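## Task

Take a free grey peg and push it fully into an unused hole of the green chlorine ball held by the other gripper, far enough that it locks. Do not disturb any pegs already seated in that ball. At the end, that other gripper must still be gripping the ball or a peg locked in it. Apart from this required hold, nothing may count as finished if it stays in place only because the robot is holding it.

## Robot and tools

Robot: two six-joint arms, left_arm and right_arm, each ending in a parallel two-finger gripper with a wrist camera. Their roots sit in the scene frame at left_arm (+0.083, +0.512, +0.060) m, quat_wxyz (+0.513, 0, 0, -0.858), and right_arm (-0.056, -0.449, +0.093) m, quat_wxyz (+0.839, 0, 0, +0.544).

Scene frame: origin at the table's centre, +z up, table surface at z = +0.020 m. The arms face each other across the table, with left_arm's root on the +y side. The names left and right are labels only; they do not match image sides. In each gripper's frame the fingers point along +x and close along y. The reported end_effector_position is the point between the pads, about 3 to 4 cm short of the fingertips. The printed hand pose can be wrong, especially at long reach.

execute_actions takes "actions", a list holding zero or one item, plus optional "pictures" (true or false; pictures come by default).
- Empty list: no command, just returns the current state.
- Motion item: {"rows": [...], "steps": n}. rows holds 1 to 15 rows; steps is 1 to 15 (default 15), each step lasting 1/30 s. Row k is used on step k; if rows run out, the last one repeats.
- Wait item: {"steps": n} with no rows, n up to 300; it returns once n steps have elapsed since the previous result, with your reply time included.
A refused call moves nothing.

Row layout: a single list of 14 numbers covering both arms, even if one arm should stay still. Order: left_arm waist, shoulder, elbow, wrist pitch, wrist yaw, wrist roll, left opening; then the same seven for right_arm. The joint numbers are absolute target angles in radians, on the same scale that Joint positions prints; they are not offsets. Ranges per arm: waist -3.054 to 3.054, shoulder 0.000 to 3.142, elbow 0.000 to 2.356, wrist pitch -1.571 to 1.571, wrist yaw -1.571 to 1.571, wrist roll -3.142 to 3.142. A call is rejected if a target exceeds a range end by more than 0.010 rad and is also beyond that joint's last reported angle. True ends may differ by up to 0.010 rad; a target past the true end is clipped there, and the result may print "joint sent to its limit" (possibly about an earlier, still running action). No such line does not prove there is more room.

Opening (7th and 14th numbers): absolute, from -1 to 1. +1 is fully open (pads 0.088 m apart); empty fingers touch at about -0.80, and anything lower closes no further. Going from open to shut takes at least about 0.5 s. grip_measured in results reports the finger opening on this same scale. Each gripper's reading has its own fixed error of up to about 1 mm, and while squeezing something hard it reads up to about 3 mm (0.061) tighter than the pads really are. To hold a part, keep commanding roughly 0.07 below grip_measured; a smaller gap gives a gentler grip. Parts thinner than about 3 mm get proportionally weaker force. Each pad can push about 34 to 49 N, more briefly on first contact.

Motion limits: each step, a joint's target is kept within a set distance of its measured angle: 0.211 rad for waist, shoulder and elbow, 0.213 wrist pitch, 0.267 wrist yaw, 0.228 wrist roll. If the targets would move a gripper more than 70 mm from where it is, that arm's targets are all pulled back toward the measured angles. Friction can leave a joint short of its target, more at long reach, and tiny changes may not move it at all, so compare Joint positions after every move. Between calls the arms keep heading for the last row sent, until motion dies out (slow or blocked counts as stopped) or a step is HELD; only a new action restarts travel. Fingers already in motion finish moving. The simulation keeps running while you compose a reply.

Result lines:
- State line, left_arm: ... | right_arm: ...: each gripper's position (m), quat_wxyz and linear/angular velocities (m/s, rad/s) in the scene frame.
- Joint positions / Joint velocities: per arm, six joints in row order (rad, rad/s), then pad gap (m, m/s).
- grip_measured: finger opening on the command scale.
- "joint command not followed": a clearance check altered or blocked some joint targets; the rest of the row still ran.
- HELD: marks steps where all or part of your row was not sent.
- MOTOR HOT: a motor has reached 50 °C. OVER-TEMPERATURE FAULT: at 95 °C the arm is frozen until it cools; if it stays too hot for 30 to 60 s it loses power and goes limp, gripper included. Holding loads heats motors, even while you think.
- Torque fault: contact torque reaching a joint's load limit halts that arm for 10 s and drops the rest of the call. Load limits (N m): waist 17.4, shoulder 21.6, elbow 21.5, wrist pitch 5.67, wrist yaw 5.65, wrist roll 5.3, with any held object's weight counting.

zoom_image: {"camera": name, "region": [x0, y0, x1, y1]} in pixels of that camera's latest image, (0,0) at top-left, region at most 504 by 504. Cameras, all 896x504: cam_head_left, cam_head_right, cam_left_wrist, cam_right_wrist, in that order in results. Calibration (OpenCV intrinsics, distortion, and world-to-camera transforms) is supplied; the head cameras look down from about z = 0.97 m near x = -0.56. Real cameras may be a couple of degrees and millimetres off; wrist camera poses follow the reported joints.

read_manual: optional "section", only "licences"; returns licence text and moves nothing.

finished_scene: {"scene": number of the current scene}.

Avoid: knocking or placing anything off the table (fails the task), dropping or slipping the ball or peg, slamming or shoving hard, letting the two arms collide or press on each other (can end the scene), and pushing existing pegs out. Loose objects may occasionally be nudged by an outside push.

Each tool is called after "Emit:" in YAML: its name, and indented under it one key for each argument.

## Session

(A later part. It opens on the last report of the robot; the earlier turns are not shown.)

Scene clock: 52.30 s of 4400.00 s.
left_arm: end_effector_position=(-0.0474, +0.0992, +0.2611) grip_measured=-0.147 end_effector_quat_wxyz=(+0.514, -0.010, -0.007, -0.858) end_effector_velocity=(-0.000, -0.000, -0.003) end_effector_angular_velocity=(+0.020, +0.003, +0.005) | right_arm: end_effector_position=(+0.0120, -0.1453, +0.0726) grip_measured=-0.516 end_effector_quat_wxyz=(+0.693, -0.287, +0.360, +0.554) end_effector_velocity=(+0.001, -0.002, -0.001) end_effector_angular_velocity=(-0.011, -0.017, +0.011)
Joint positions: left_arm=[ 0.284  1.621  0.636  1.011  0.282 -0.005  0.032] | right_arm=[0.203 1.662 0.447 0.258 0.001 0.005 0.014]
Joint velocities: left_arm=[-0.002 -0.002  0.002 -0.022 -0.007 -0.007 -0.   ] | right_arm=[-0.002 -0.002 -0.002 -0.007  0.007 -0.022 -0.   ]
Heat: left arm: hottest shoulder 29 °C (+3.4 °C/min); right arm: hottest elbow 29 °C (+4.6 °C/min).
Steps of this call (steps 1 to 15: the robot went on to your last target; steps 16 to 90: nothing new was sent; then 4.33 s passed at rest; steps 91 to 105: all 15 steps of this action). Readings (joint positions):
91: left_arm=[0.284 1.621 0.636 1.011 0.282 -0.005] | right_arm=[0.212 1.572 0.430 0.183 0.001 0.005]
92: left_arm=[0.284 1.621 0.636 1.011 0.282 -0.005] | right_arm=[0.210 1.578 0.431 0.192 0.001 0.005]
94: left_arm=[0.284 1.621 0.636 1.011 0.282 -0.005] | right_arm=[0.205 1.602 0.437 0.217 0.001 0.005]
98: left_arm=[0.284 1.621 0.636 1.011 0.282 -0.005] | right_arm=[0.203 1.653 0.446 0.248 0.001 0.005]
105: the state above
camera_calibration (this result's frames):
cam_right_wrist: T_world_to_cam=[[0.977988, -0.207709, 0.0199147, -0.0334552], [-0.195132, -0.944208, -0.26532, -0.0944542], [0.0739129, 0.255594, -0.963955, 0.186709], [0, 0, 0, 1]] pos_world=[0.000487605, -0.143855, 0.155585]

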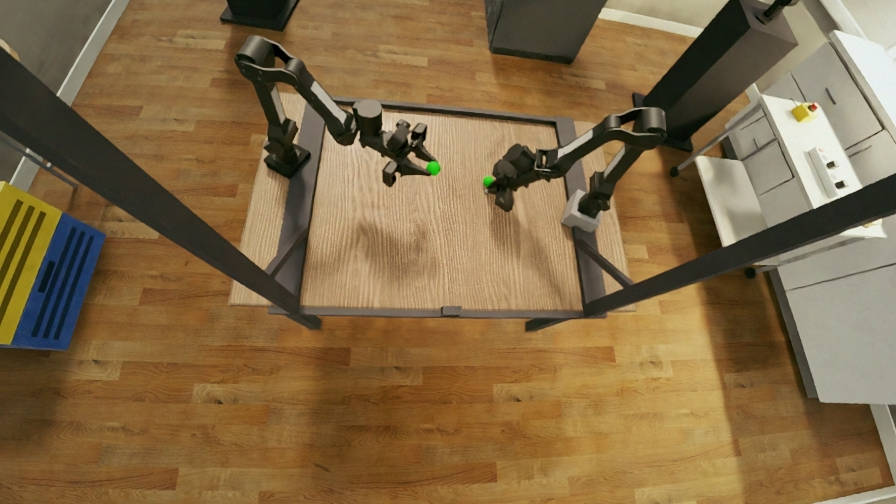

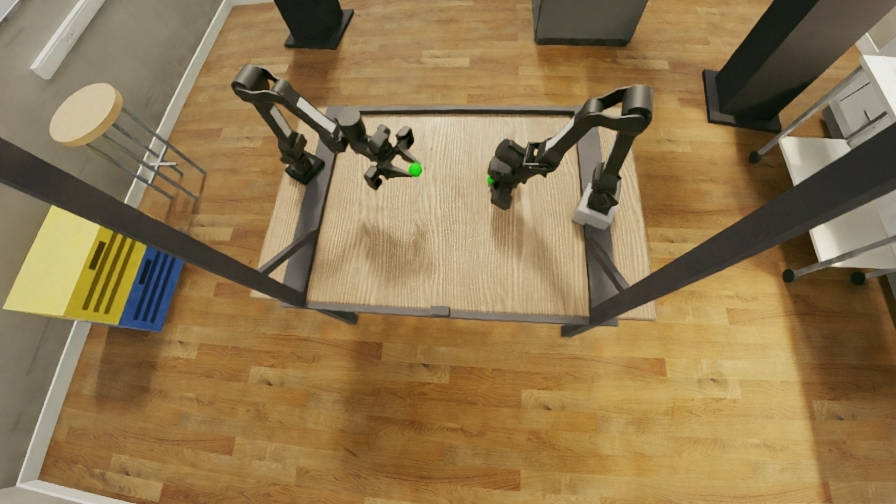

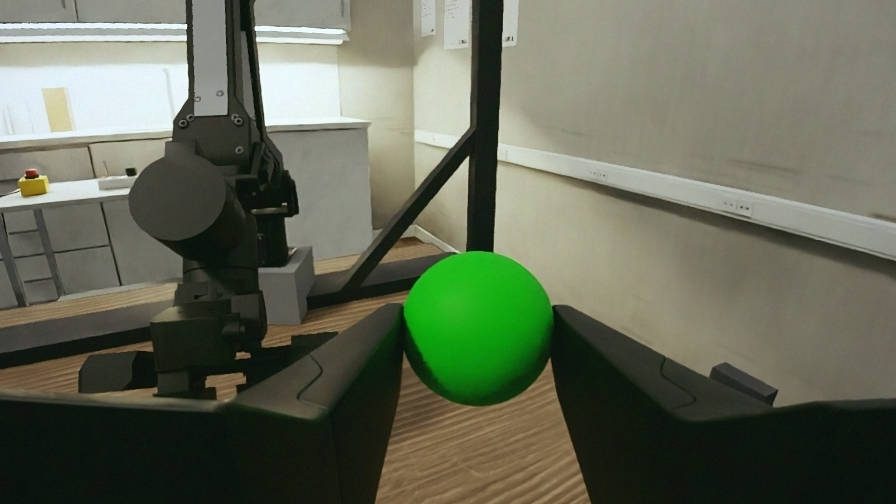

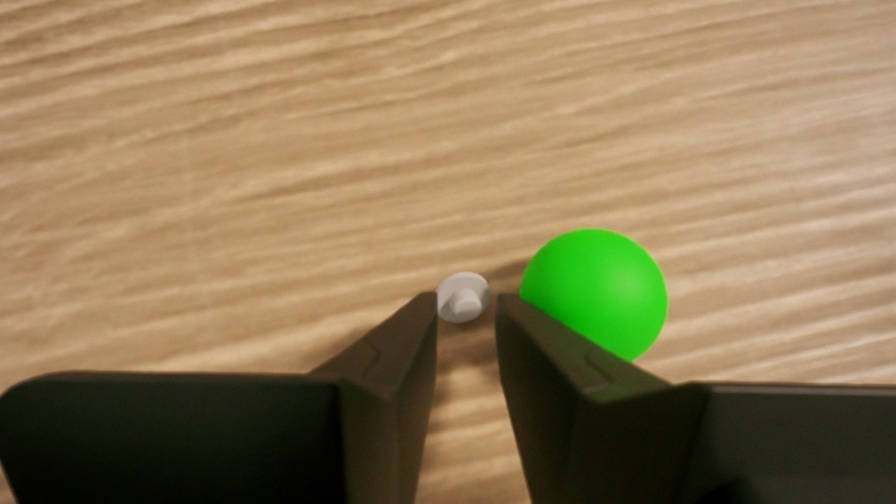

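Emit:
execute_actions:
  actions:
    - {"rows":[[0.284,1.621,0.636,1.011,0.282,-0.005,-0.22,0.2,1.685,0.46,0.275,0,0,-0.58],[0.284,1.621,0.636,1.011,0.282,-0.005,-0.22,0.2,1.685,0.46,0.275,0,0,-0.58],[0.284,1.621,0.636,1.011,0.282,-0.005,-0.22,0.2,1.7,0.462,0.285,0,0,-0.58],[0.284,1.621,0.636,1.011,0.282,-0.005,-0.22,0.2,1.7,0.462,0.285,0,0,-0.58],[0.284,1.621,0.636,1.011,0.282,-0.005,-0.22,0.2,1.715,0.465,0.296,0,0,-0.58]]}

Emit:
execute_actions:
  actions:
    - {"rows":[[0.284,1.621,0.636,1.011,0.282,-0.005,-0.22,0.2,1.715,0.465,0.296,0,0,-0.72]]}

Emit:
zoom_image:
  camera: "cam_right_wrist"
  region: [370, 220, 570, 380]

Scene clock: 57.80 s of 4400.00 s.
left_arm: end_effector_position=(-0.0474, +0.0992, +0.2611) grip_measured=-0.147 end_effector_quat_wxyz=(+0.514, -0.010, -0.007, -0.858) end_effector_velocity=(-0.002, +0.001, -0.002) end_effector_angular_velocity=(+0.011, +0.005, -0.010) | right_arm: end_effector_position=(+0.0129, -0.1418, +0.0658) grip_measured=-0.576 end_effector_quat_wxyz=(+0.693, -0.287, +0.361, +0.554) end_effector_velocity=(-0.001, -0.003, -0.003) end_effector_angular_velocity=(-0.021, +0.007, +0.008)
Joint positions: left_arm=[ 0.284  1.621  0.636  1.011  0.282 -0.005  0.032] | right_arm=[0.203 1.707 0.455 0.292 0.001 0.005 0.011]
Joint velocities: left_arm=[-0.002 -0.002 -0.002 -0.007  0.007 -0.007  0.   ] | right_arm=[-0.002  0.002  0.002 -0.022 -0.007 -0.007 -0.   ]
Heat: left arm: hottest elbow 30 °C (+4.2 °C/min); right arm: hottest elbow 29 °C (+4.2 °C/min).
Steps of this call (steps 1 to 15: the robot went on to your last target; steps 16 to 90: nothing new was sent; then 2.00 s passed at rest; steps 91 to 105: all 15 steps of this action). Readings (joint positions):
91: left_arm=[0.284 1.621 0.636 1.011 0.282 -0.005] | right_arm=[0.203 1.664 0.447 0.261 0.001 0.005]
92: left_arm=[0.284 1.621 0.636 1.011 0.282 -0.005] | right_arm=[0.203 1.668 0.448 0.265 0.001 0.005]
94: left_arm=[0.284 1.621 0.636 1.011 0.282 -0.005] | right_arm=[0.203 1.680 0.451 0.274 0.001 0.005]
98: left_arm=[0.284 1.621 0.636 1.011 0.282 -0.005] | right_arm=[0.203 1.703 0.454 0.288 0.001 0.005]
105: the state above
camera_calibration (this result's frames):
cam_right_wrist: T_world_to_cam=[[0.977919, -0.208037, 0.0198943, -0.0335175], [-0.195623, -0.944724, -0.263113, -0.0930018], [0.0735319, 0.253411, -0.96456, 0.179006], [0, 0, 0, 1]] pos_world=[0.0014214, -0.140196, 0.148859]

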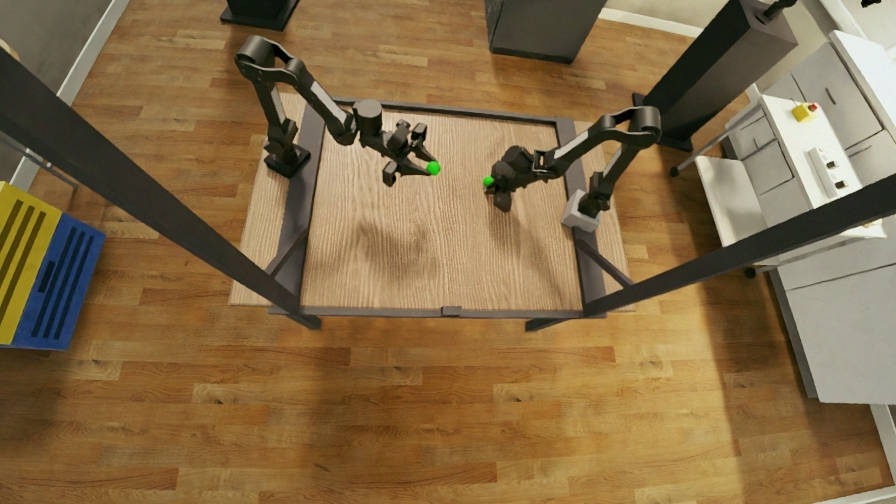

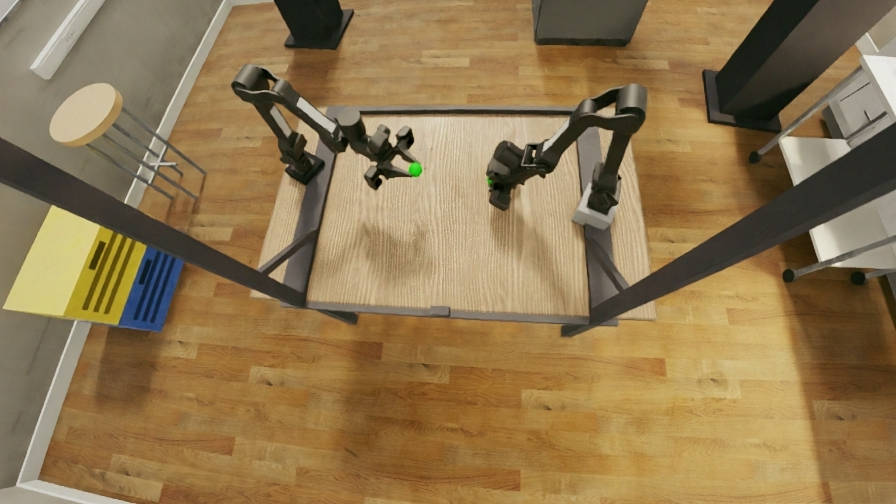

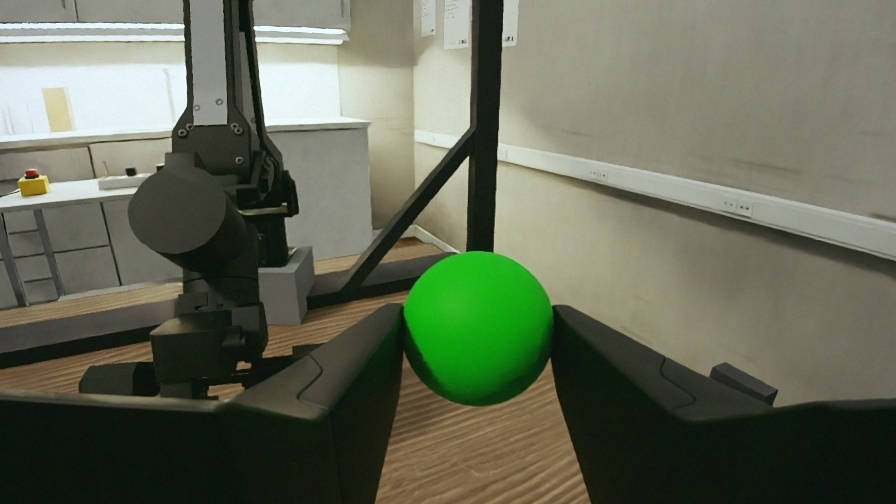

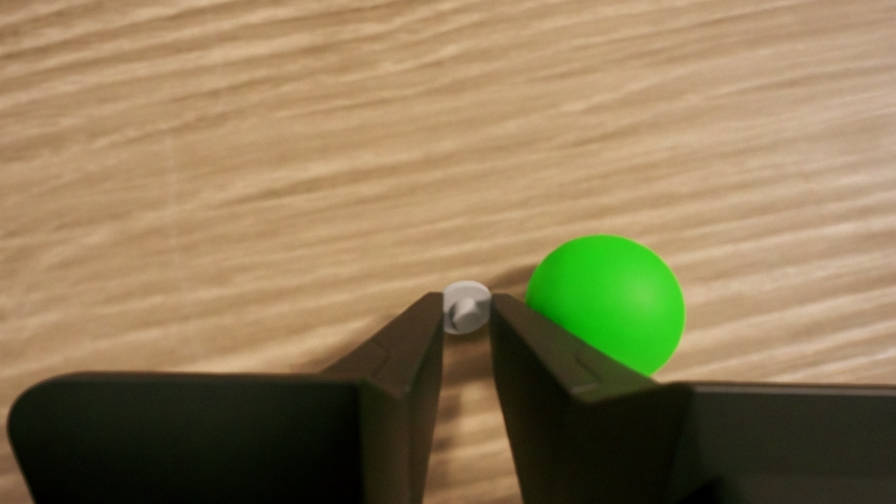

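Scene clock: 58.30 s of 4400.00 s.
left_arm: end_effector_position=(-0.0474, +0.0992, +0.2611) grip_measured=-0.147 end_effector_quat_wxyz=(+0.514, -0.010, -0.007, -0.858) end_effector_velocity=(+0.000, +0.000, +0.002) end_effector_angular_velocity=(-0.004, +0.008, +0.005) | right_arm: end_effector_position=(+0.0129, -0.1416, +0.0659) grip_measured=-0.707 end_effector_quat_wxyz=(+0.693, -0.287, +0.361, +0.554) end_effector_velocity=(+0.003, -0.000, +0.001) end_effector_angular_velocity=(+0.005, -0.012, -0.006)
Joint positions: left_arm=[ 0.284  1.621  0.636  1.011  0.282 -0.005  0.032] | right_arm=[0.203 1.707 0.455 0.293 0.001 0.005 0.004]
Joint velocities: left_arm=[-0.002 -0.002 -0.002  0.007 -0.007 -0.007  0.   ] | right_arm=[-0.007 -0.002 -0.002  0.007  0.007 -0.007 -0.   ]
Heat: left arm: hottest elbow 30 °C (+4.1 °C/min); right arm: hottest elbow 29 °C (+4.1 °C/min).
Steps of this call (steps 1 to 15: all 15 steps of this action). Readings (joint positions):
1: left_arm=[0.284 1.621 0.636 1.011 0.282 -0.005] | right_arm=[0.203 1.707 0.455 0.293 0.001 0.005]
2: left_arm=[0.284 1.621 0.636 1.011 0.282 -0.005] | right_arm=[0.203 1.707 0.455 0.293 0.001 0.005]
4: left_arm=[0.284 1.621 0.636 1.011 0.282 -0.005] | right_arm=[0.203 1.707 0.455 0.293 0.001 0.005]
8: left_arm=[0.284 1.621 0.636 1.011 0.282 -0.005] | right_arm=[0.203 1.707 0.455 0.293 0.001 0.005]
15: the state above
camera_calibration (this result's frames):
cam_right_wrist: T_world_to_cam=[[0.977915, -0.208052, 0.0199011, -0.0335237], [-0.195579, -0.944528, -0.263849, -0.0926768], [0.0736915, 0.25413, -0.964359, 0.17911], [0, 0, 0, 1]] pos_world=[0.00145884, -0.140028, 0.14894]

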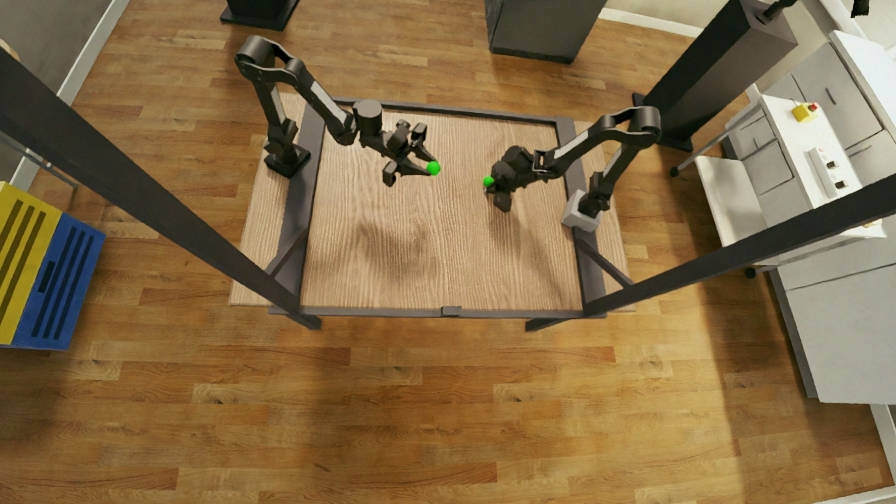

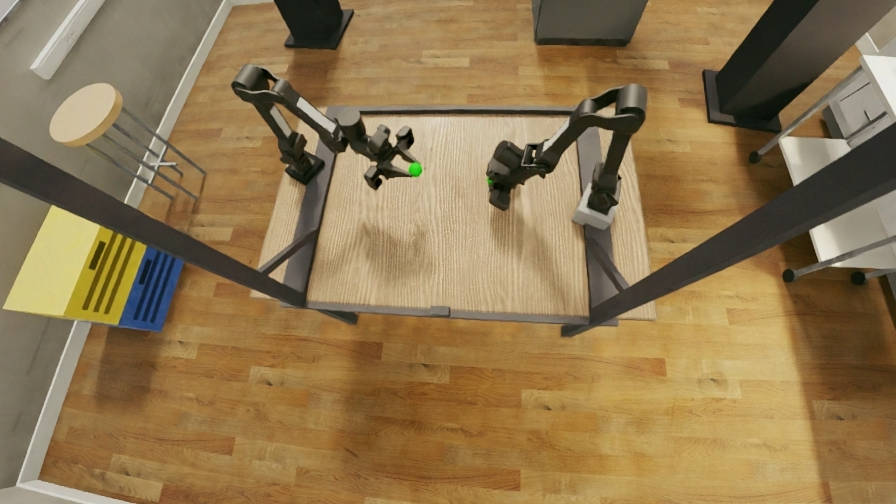

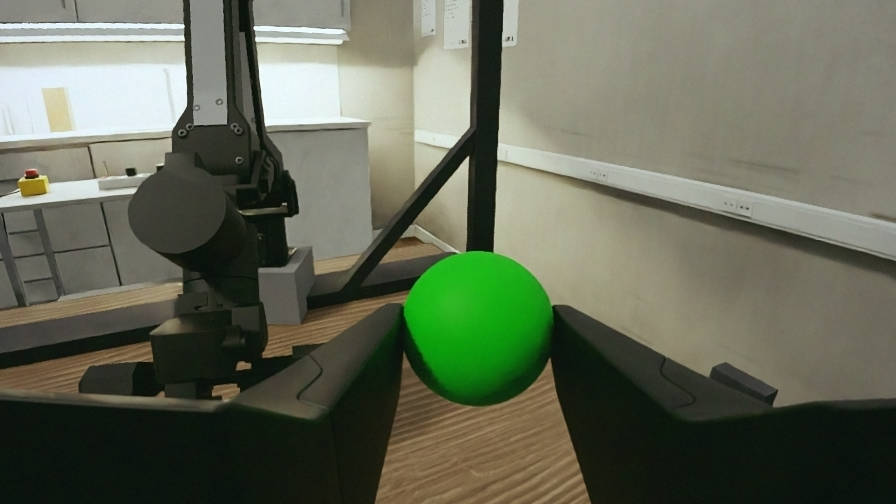

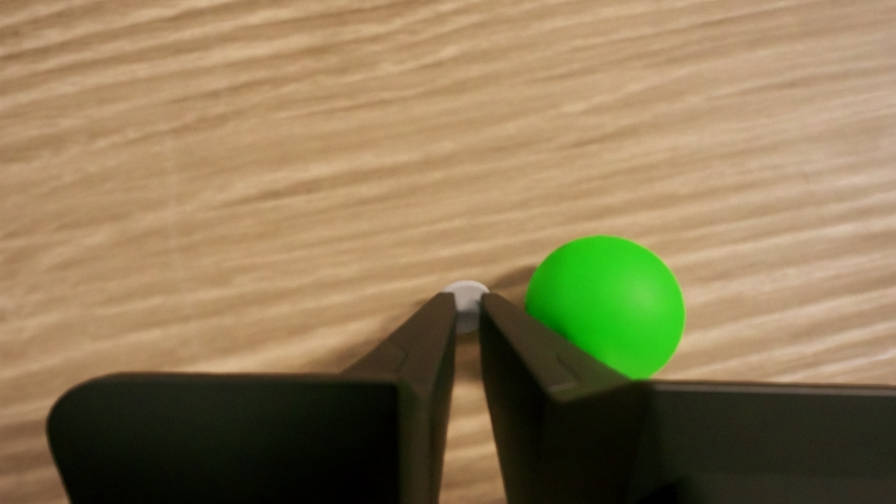

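Region (370, 220, 570, 380) of cam_right_wrist's 896x504 image, scaled by 2.520, with more detail than that image has; it fills the top 403 rows of this view, and the rest is white.

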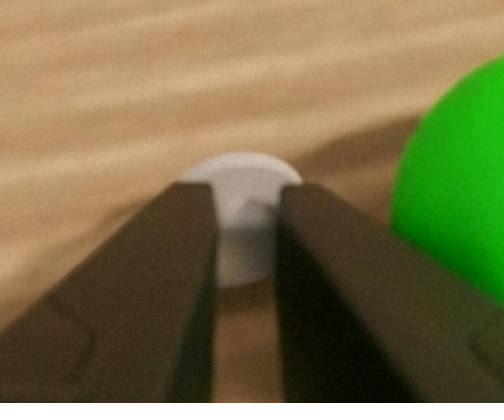

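Only the chamfer; go 4.5 mm deeper.

Emit:
execute_actions:
  actions:
    - {"rows":[[0.284,1.621,0.636,1.011,0.282,-0.005,-0.22,0.2,1.715,0.465,0.296,0,0,-0.6],[0.284,1.621,0.636,1.011,0.282,-0.005,-0.22,0.2,1.715,0.465,0.296,0,0,-0.6],[0.284,1.621,0.636,1.011,0.282,-0.005,-0.22,0.2,1.715,0.465,0.296,0,0,-0.6],[0.284,1.621,0.636,1.011,0.282,-0.005,-0.22,0.2,1.715,0.465,0.296,0,0,-0.6],[0.284,1.621,0.636,1.011,0.282,-0.005,-0.22,0.2,1.715,0.465,0.296,0,0,-0.6],[0.284,1.621,0.636,1.011,0.282,-0.005,-0.22,0.2,1.742,0.472,0.317,0,0,-0.6]]}

Emit:
execute_actions:
  actions:
    - {"rows":[[0.284,1.621,0.636,1.011,0.282,-0.005,-0.22,0.2,1.742,0.472,0.317,0,0,-0.8]]}

Scene clock: 65.80 s of 4400.00 s.
left_arm: end_effector_position=(-0.0474, +0.0992, +0.2611) grip_measured=-0.147 end_effector_quat_wxyz=(+0.514, -0.010, -0.007, -0.858) end_effector_velocity=(+0.000, -0.000, -0.001) end_effector_angular_velocity=(+0.011, +0.005, +0.014) | right_arm: end_effector_position=(+0.0139, -0.1373, +0.0641) grip_measured=-0.604 end_effector_quat_wxyz=(+0.695, -0.285, +0.358, +0.555) end_effector_velocity=(+0.001, -0.002, -0.001) end_effector_angular_velocity=(-0.007, +0.003, +0.003)
Joint positions: left_arm=[ 0.284  1.621  0.636  1.011  0.282 -0.005  0.032] | right_arm=[0.203 1.73  0.464 0.315 0.001 0.005 0.009]
Joint velocities: left_arm=[-0.007 -0.002 -0.002 -0.007 -0.022 -0.007 -0.   ] | right_arm=[-0.007 -0.002 -0.002 -0.007 -0.007 -0.007  0.   ]
Heat: left arm: hottest elbow 30 °C (+3.0 °C/min); right arm: hottest elbow 29 °C (+3.0 °C/min).
Steps of this call (steps 1 to 15: the robot went on to your last target; steps 16 to 90: nothing new was sent; then 4.00 s passed at rest; steps 91 to 105: all 15 steps of this action). Readings (joint positions):
91: left_arm=[0.284 1.621 0.636 1.011 0.282 -0.005] | right_arm=[0.203 1.707 0.455 0.293 0.001 0.005]
92: left_arm=[0.284 1.621 0.636 1.011 0.282 -0.005] | right_arm=[0.203 1.707 0.455 0.293 0.001 0.005]
94: left_arm=[0.284 1.621 0.636 1.011 0.282 -0.005] | right_arm=[0.203 1.707 0.455 0.293 0.001 0.005]
98: left_arm=[0.284 1.621 0.636 1.011 0.282 -0.005] | right_arm=[0.203 1.724 0.461 0.308 0.001 0.005]
105: the state above
camera_calibration (this result's frames):
cam_right_wrist: T_world_to_cam=[[0.977882, -0.208201, 0.0199685, -0.0335512], [-0.195137, -0.942535, -0.2712, -0.0881685], [0.0752849, 0.261305, -0.962316, 0.177033], [0, 0, 0, 1]] pos_world=[0.00227625, -0.136347, 0.147121]

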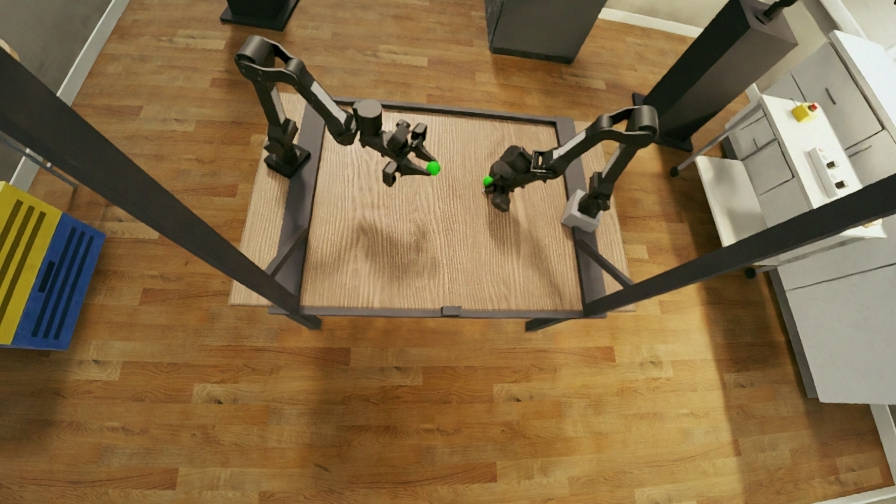

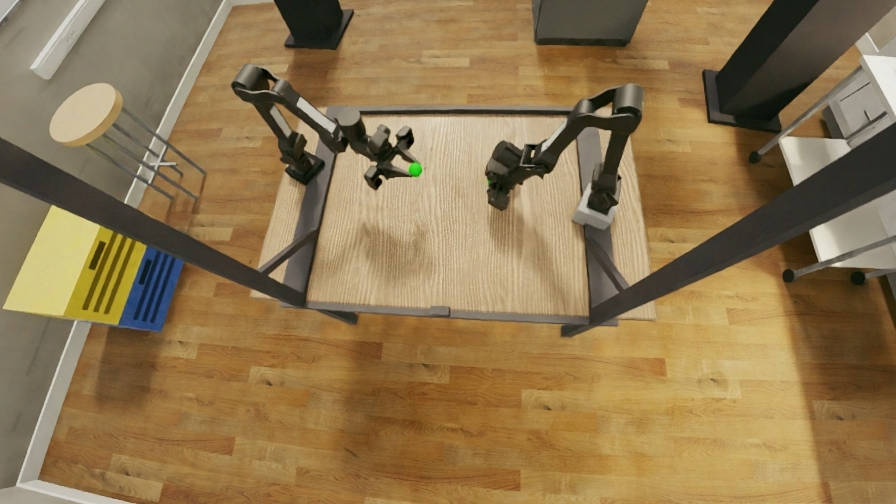

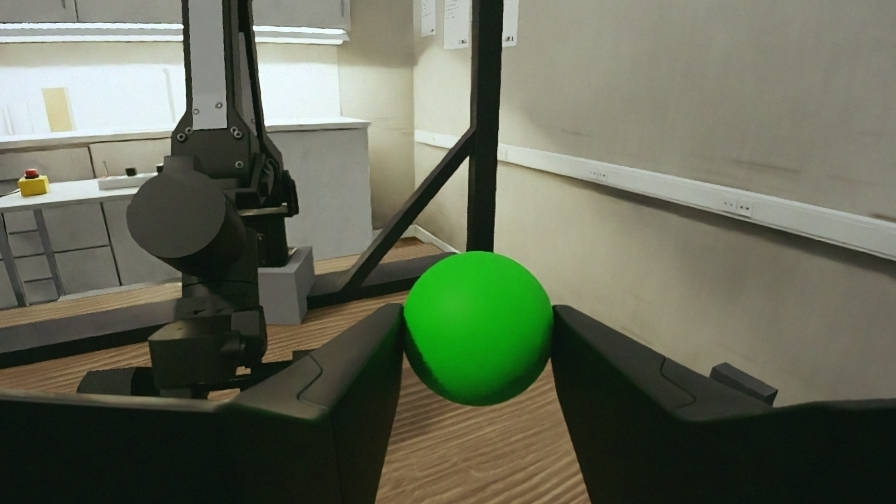

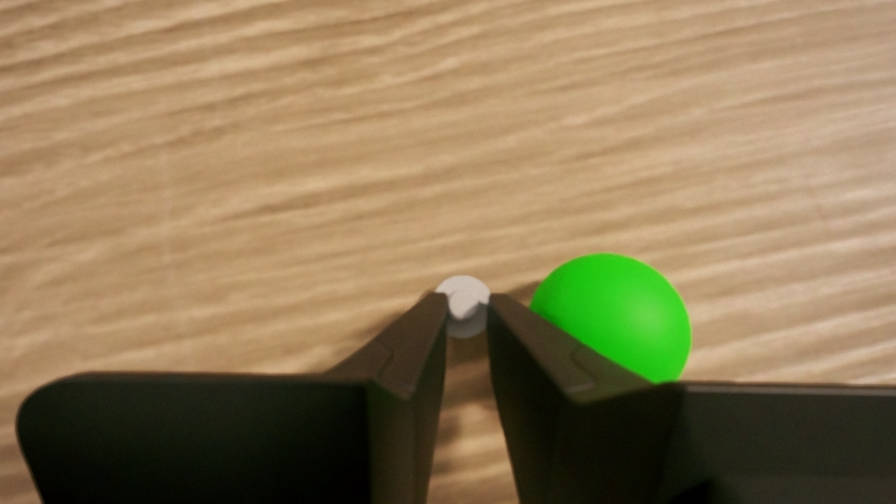

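Scene clock: 66.30 s of 4400.00 s.
left_arm: end_effector_position=(-0.0474, +0.0992, +0.2611) grip_measured=-0.147 end_effector_quat_wxyz=(+0.514, -0.010, -0.007, -0.858) end_effector_velocity=(+0.000, +0.000, -0.005) end_effector_angular_velocity=(+0.025, +0.002, +0.005) | right_arm: end_effector_position=(+0.0139, -0.1370, +0.0642) grip_measured=-0.738 end_effector_quat_wxyz=(+0.695, -0.285, +0.358, +0.555) end_effector_velocity=(-0.001, -0.004, -0.002) end_effector_angular_velocity=(-0.012, +0.004, +0.008)
Joint positions: left_arm=[ 0.284  1.621  0.636  1.011  0.282 -0.005  0.032] | right_arm=[0.203 1.731 0.465 0.316 0.001 0.005 0.003]
Joint velocities: left_arm=[-0.002 -0.002 -0.002 -0.022 -0.007 -0.007 -0.   ] | right_arm=[-0.002 -0.002 -0.007 -0.007 -0.007 -0.007 -0.   ]
Heat: left arm: hottest elbow 30 °C (+3.0 °C/min); right arm: hottest elbow 29 °C (+3.0 °C/min).
Steps of this call (steps 1 to 15: all 15 steps of this action). Readings (joint positions):
1: left_arm=[0.284 1.621 0.636 1.011 0.282 -0.005] | right_arm=[0.203 1.730 0.464 0.315 0.001 0.005]
2: left_arm=[0.284 1.621 0.636 1.011 0.282 -0.005] | right_arm=[0.203 1.731 0.464 0.316 0.001 0.005]
4: left_arm=[0.284 1.621 0.636 1.011 0.282 -0.005] | right_arm=[0.203 1.731 0.465 0.316 0.001 0.005]
8: left_arm=[0.284 1.621 0.636 1.011 0.282 -0.005] | right_arm=[0.203 1.731 0.465 0.316 0.001 0.005]
15: the state above
camera_calibration (this result's frames):
cam_right_wrist: T_world_to_cam=[[0.977877, -0.208223, 0.0199785, -0.03356], [-0.195069, -0.942231, -0.272301, -0.0877309], [0.0755236, 0.26238, -0.962005, 0.177199], [0, 0, 0, 1]] pos_world=[0.00232126, -0.136144, 0.147248]

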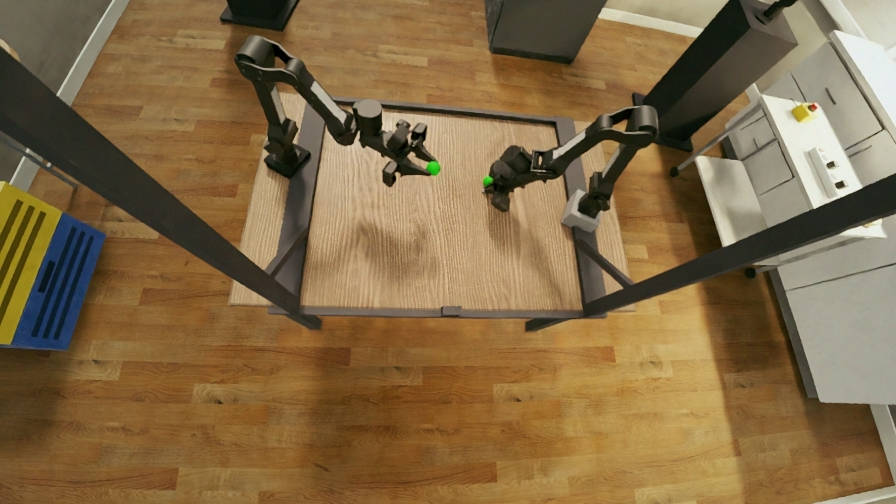

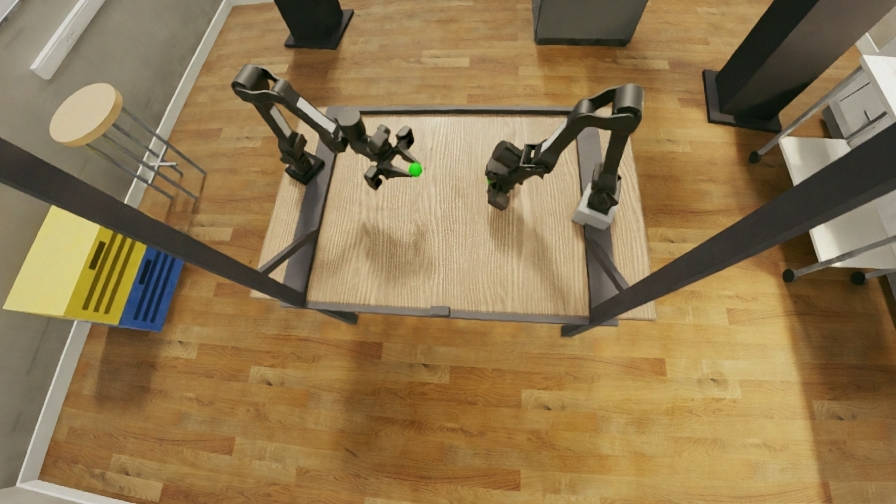

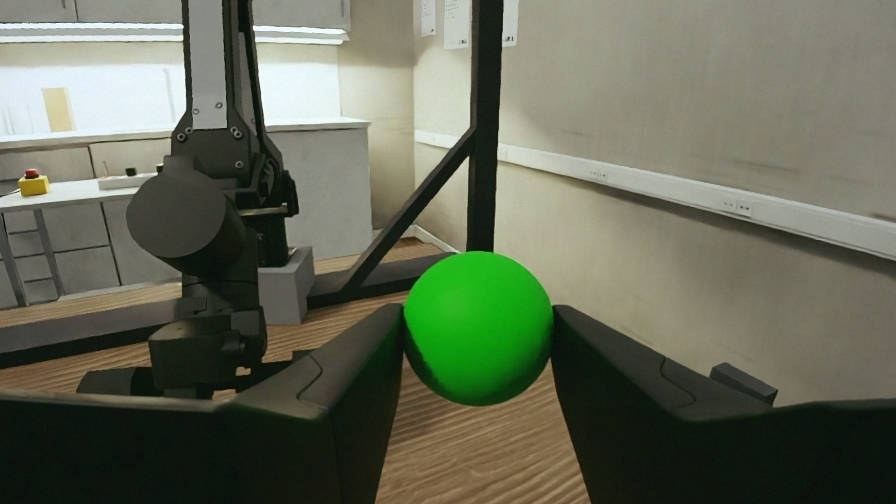

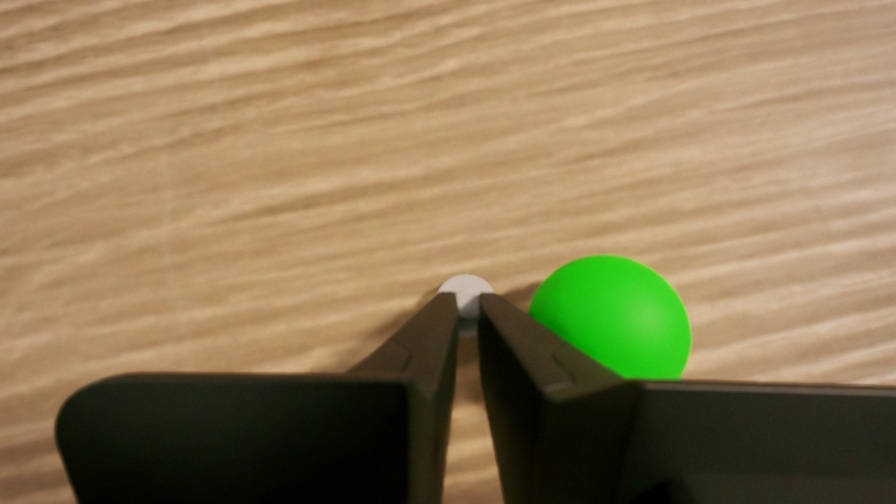

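Emit:
execute_actions:
  actions:
    - {"rows":[[0.29,1.621,0.636,1.011,0.25,-0.005,-0.22,0.2,1.69,0.465,0.317,0,0,-0.81],[0.3,1.621,0.636,1.011,0.22,-0.005,-0.22,0.2,1.65,0.465,0.317,0,0,-0.81],[0.31,1.621,0.636,1.011,0.19,-0.005,-0.22,0.2,1.6,0.465,0.33,0,0,-0.81],[0.32,1.621,0.636,1.011,0.16,-0.005,-0.22,0.21,1.55,0.45,0.38,0,0,-0.81],[0.33,1.621,0.636,1.011,0.12,-0.005,-0.22,0.23,1.5,0.42,0.45,0,0,-0.81],[0.34,1.621,0.636,1.011,0.08,-0.005,-0.22,0.25,1.45,0.38,0.55,0,0,-0.81],[0.345,1.621,0.636,1.011,0.04,-0.005,-0.22,0.27,1.41,0.33,0.65,0,0,-0.81],[0.35,1.621,0.636,1.011,0,-0.005,-0.22,0.277,1.41,0.283,1.127,0,0,-0.81]]}
  pictures: false

Emit:
execute_actions:
  actions:
    - {"steps":30}

Emit:
zoom_image:
  camera: "cam_left_wrist"
  region: [350, 120, 600, 300]

Scene clock: 72.37 s of 4400.00 s.
left_arm: end_effector_position=(+0.0192, +0.0799, +0.2613) grip_measured=-0.147 end_effector_quat_wxyz=(+0.652, -0.011, -0.006, -0.758) end_effector_velocity=(+0.007, +0.001, -0.008) end_effector_angular_velocity=(+0.040, +0.018, +0.048) | right_arm: end_effector_position=(-0.0029, -0.0970, +0.2334) grip_measured=-0.738 end_effector_quat_wxyz=(+0.756, -0.040, +0.051, +0.651) end_effector_velocity=(+0.004, +0.044, +0.363) end_effector_angular_velocity=(+1.637, -0.265, +0.013)
Joint positions: left_arm=[ 0.349  1.621  0.636  1.011  0.008 -0.005  0.032] | right_arm=[0.273 1.423 0.292 1.001 0.001 0.005 0.003]
Joint velocities: left_arm=[-0.002 -0.007 -0.007 -0.037 -0.051 -0.022  0.   ] | right_arm=[ 0.002 -0.042 -0.002  1.619 -0.007 -0.022 -0.   ]
Heat: left arm: hottest elbow 30 °C (+3.0 °C/min); right arm: hottest elbow 29 °C (+2.0 °C/min).
Steps of this call (steps 1 to 15: the robot went on to your last target; steps 16 to 90: nothing new was sent; then 2.57 s passed at rest; steps 91 to 105: all 15 steps of this action). Readings (joint positions):
91: left_arm=[0.284 1.621 0.636 1.011 0.277 -0.005] | right_arm=[0.203 1.727 0.465 0.316 0.001 0.005]
92: left_arm=[0.285 1.621 0.636 1.011 0.263 -0.005] | right_arm=[0.203 1.716 0.465 0.314 0.001 0.005]
94: left_arm=[0.293 1.621 0.636 1.011 0.220 -0.005] | right_arm=[0.203 1.664 0.459 0.326 0.001 0.005]
98: left_arm=[0.330 1.621 0.636 1.011 0.084 -0.005] | right_arm=[0.243 1.481 0.381 0.561 0.001 0.005]
105: the state above

Scene clock: 73.37 s of 4400.00 s.
left_arm: end_effector_position=(+0.0200, +0.0798, +0.2613) grip_measured=-0.147 end_effector_quat_wxyz=(+0.654, -0.011, -0.006, -0.757) end_effector_velocity=(-0.002, +0.001, -0.005) end_effector_angular_velocity=(+0.025, +0.018, -0.010) | right_arm: end_effector_position=(-0.0029, -0.0960, +0.2626) grip_measured=-0.738 end_effector_quat_wxyz=(+0.758, +0.002, +0.002, +0.653) end_effector_velocity=(-0.002, -0.001, -0.000) end_effector_angular_velocity=(+0.001, -0.008, +0.010)
Joint positions: left_arm=[ 0.349  1.621  0.636  1.011  0.003 -0.005  0.032] | right_arm=[0.274 1.414 0.291 1.123 0.001 0.005 0.003]
Joint velocities: left_arm=[-0.002 -0.002 -0.002 -0.022  0.007 -0.022 -0.   ] | right_arm=[ 0.002 -0.002 -0.007  0.007 -0.007 -0.007 -0.   ]
Heat: left arm: hottest elbow 30 °C (+3.0 °C/min); right arm: hottest elbow 29 °C (+2.0 °C/min).
Steps of this call (steps 1 to 30: the robot went on to your last target). Readings (joint positions):
1: left_arm=[0.349 1.621 0.636 1.011 0.006 -0.005] | right_arm=[0.273 1.421 0.292 1.046 0.001 0.005]
2: left_arm=[0.349 1.621 0.636 1.011 0.005 -0.005] | right_arm=[0.273 1.417 0.292 1.075 0.001 0.005]
4: left_arm=[0.349 1.621 0.636 1.011 0.004 -0.005] | right_arm=[0.273 1.414 0.292 1.100 0.001 0.005]
8: left_arm=[0.349 1.621 0.636 1.011 0.003 -0.005] | right_arm=[0.274 1.414 0.291 1.119 0.001 0.005]
30: the state above
All arms were judged still, so your last target was given up. Only a new action makes them travel on or press farther. Fingers that are still opening or closing keep moving.
camera_calibration (this result's frames):
cam_left_wrist: T_world_to_cam=[[-0.988203, 0.152584, 0.0131314, 0.0064052], [0.037119, 0.321819, -0.946073, 0.250961], [-0.148581, -0.934425, -0.323687, 0.237963], [0, 0, 0, 1]] pos_world=[0.032371, 0.140617, 0.314369]
cam_right_wrist: T_world_to_cam=[[0.987252, -0.158058, 0.0187265, -0.00736109], [-0.0360456, -0.336628, -0.940947, 0.23587], [0.155028, 0.928278, -0.338034, 0.25881], [0, 0, 0, 1]] pos_world=[-0.0243535, -0.162011, 0.309566]

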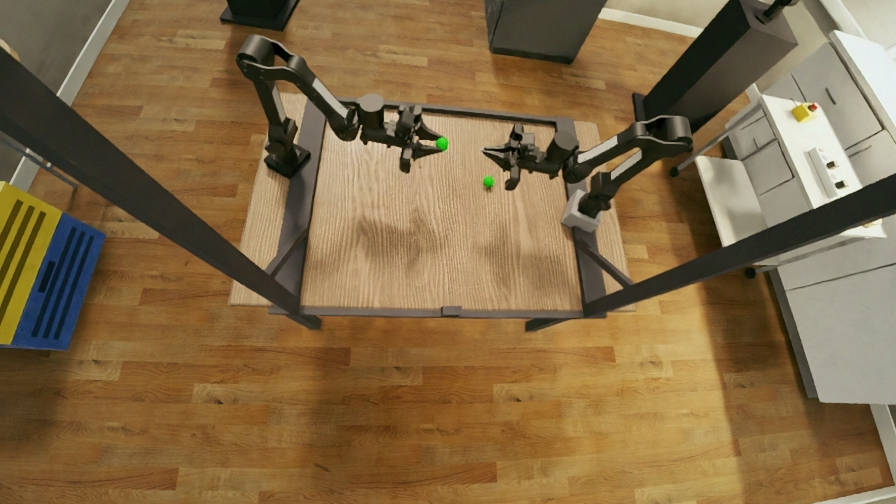

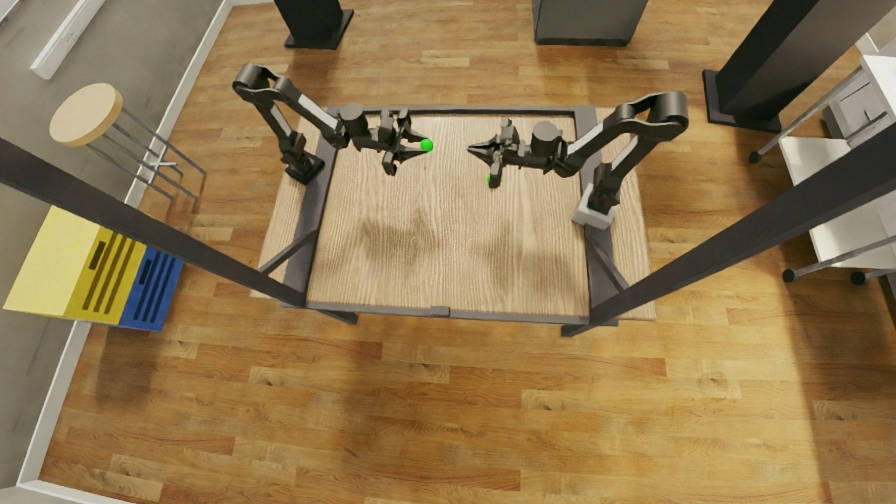

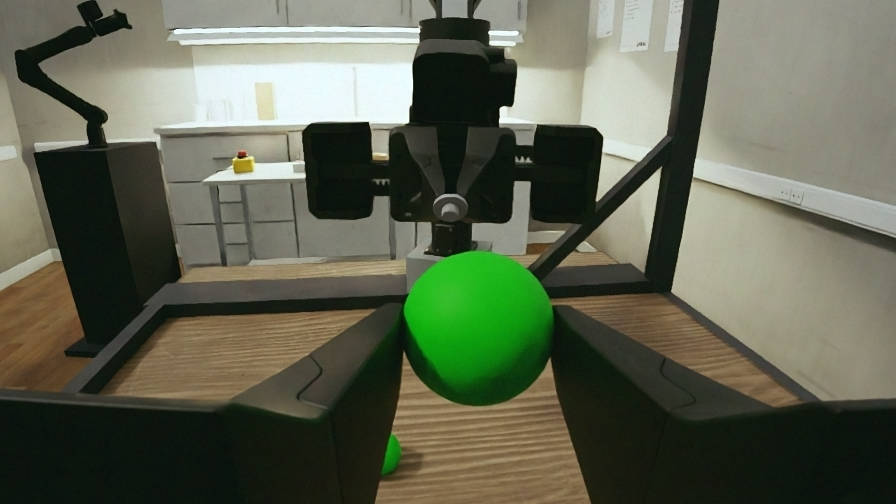

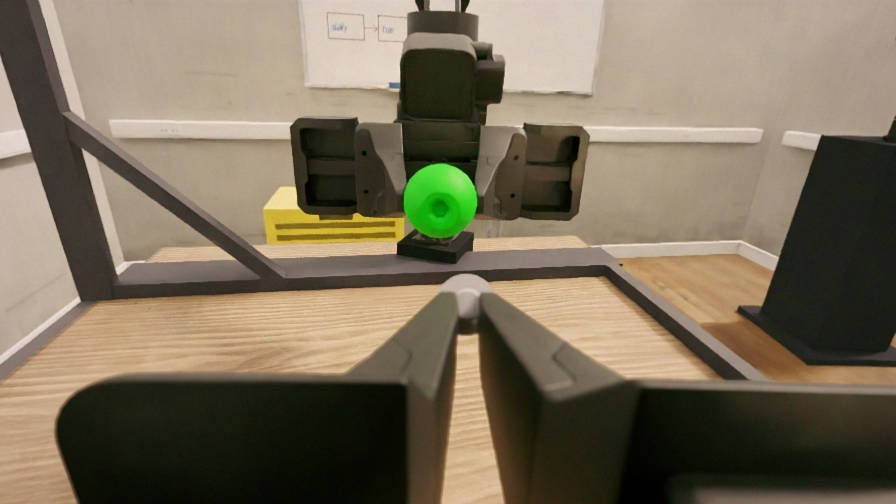

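Region (350, 120, 600, 300) of cam_left_wrist's 896x504 image, scaled by 2.016, with more detail than that image has; it fills the top 363 rows of this view, and the rest is white.

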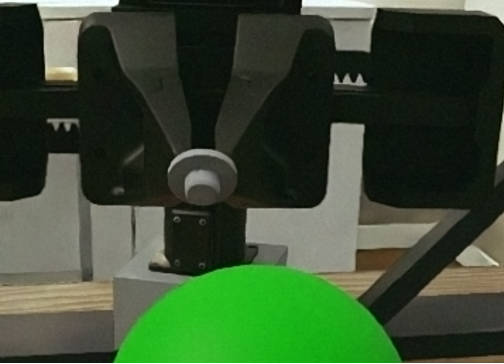

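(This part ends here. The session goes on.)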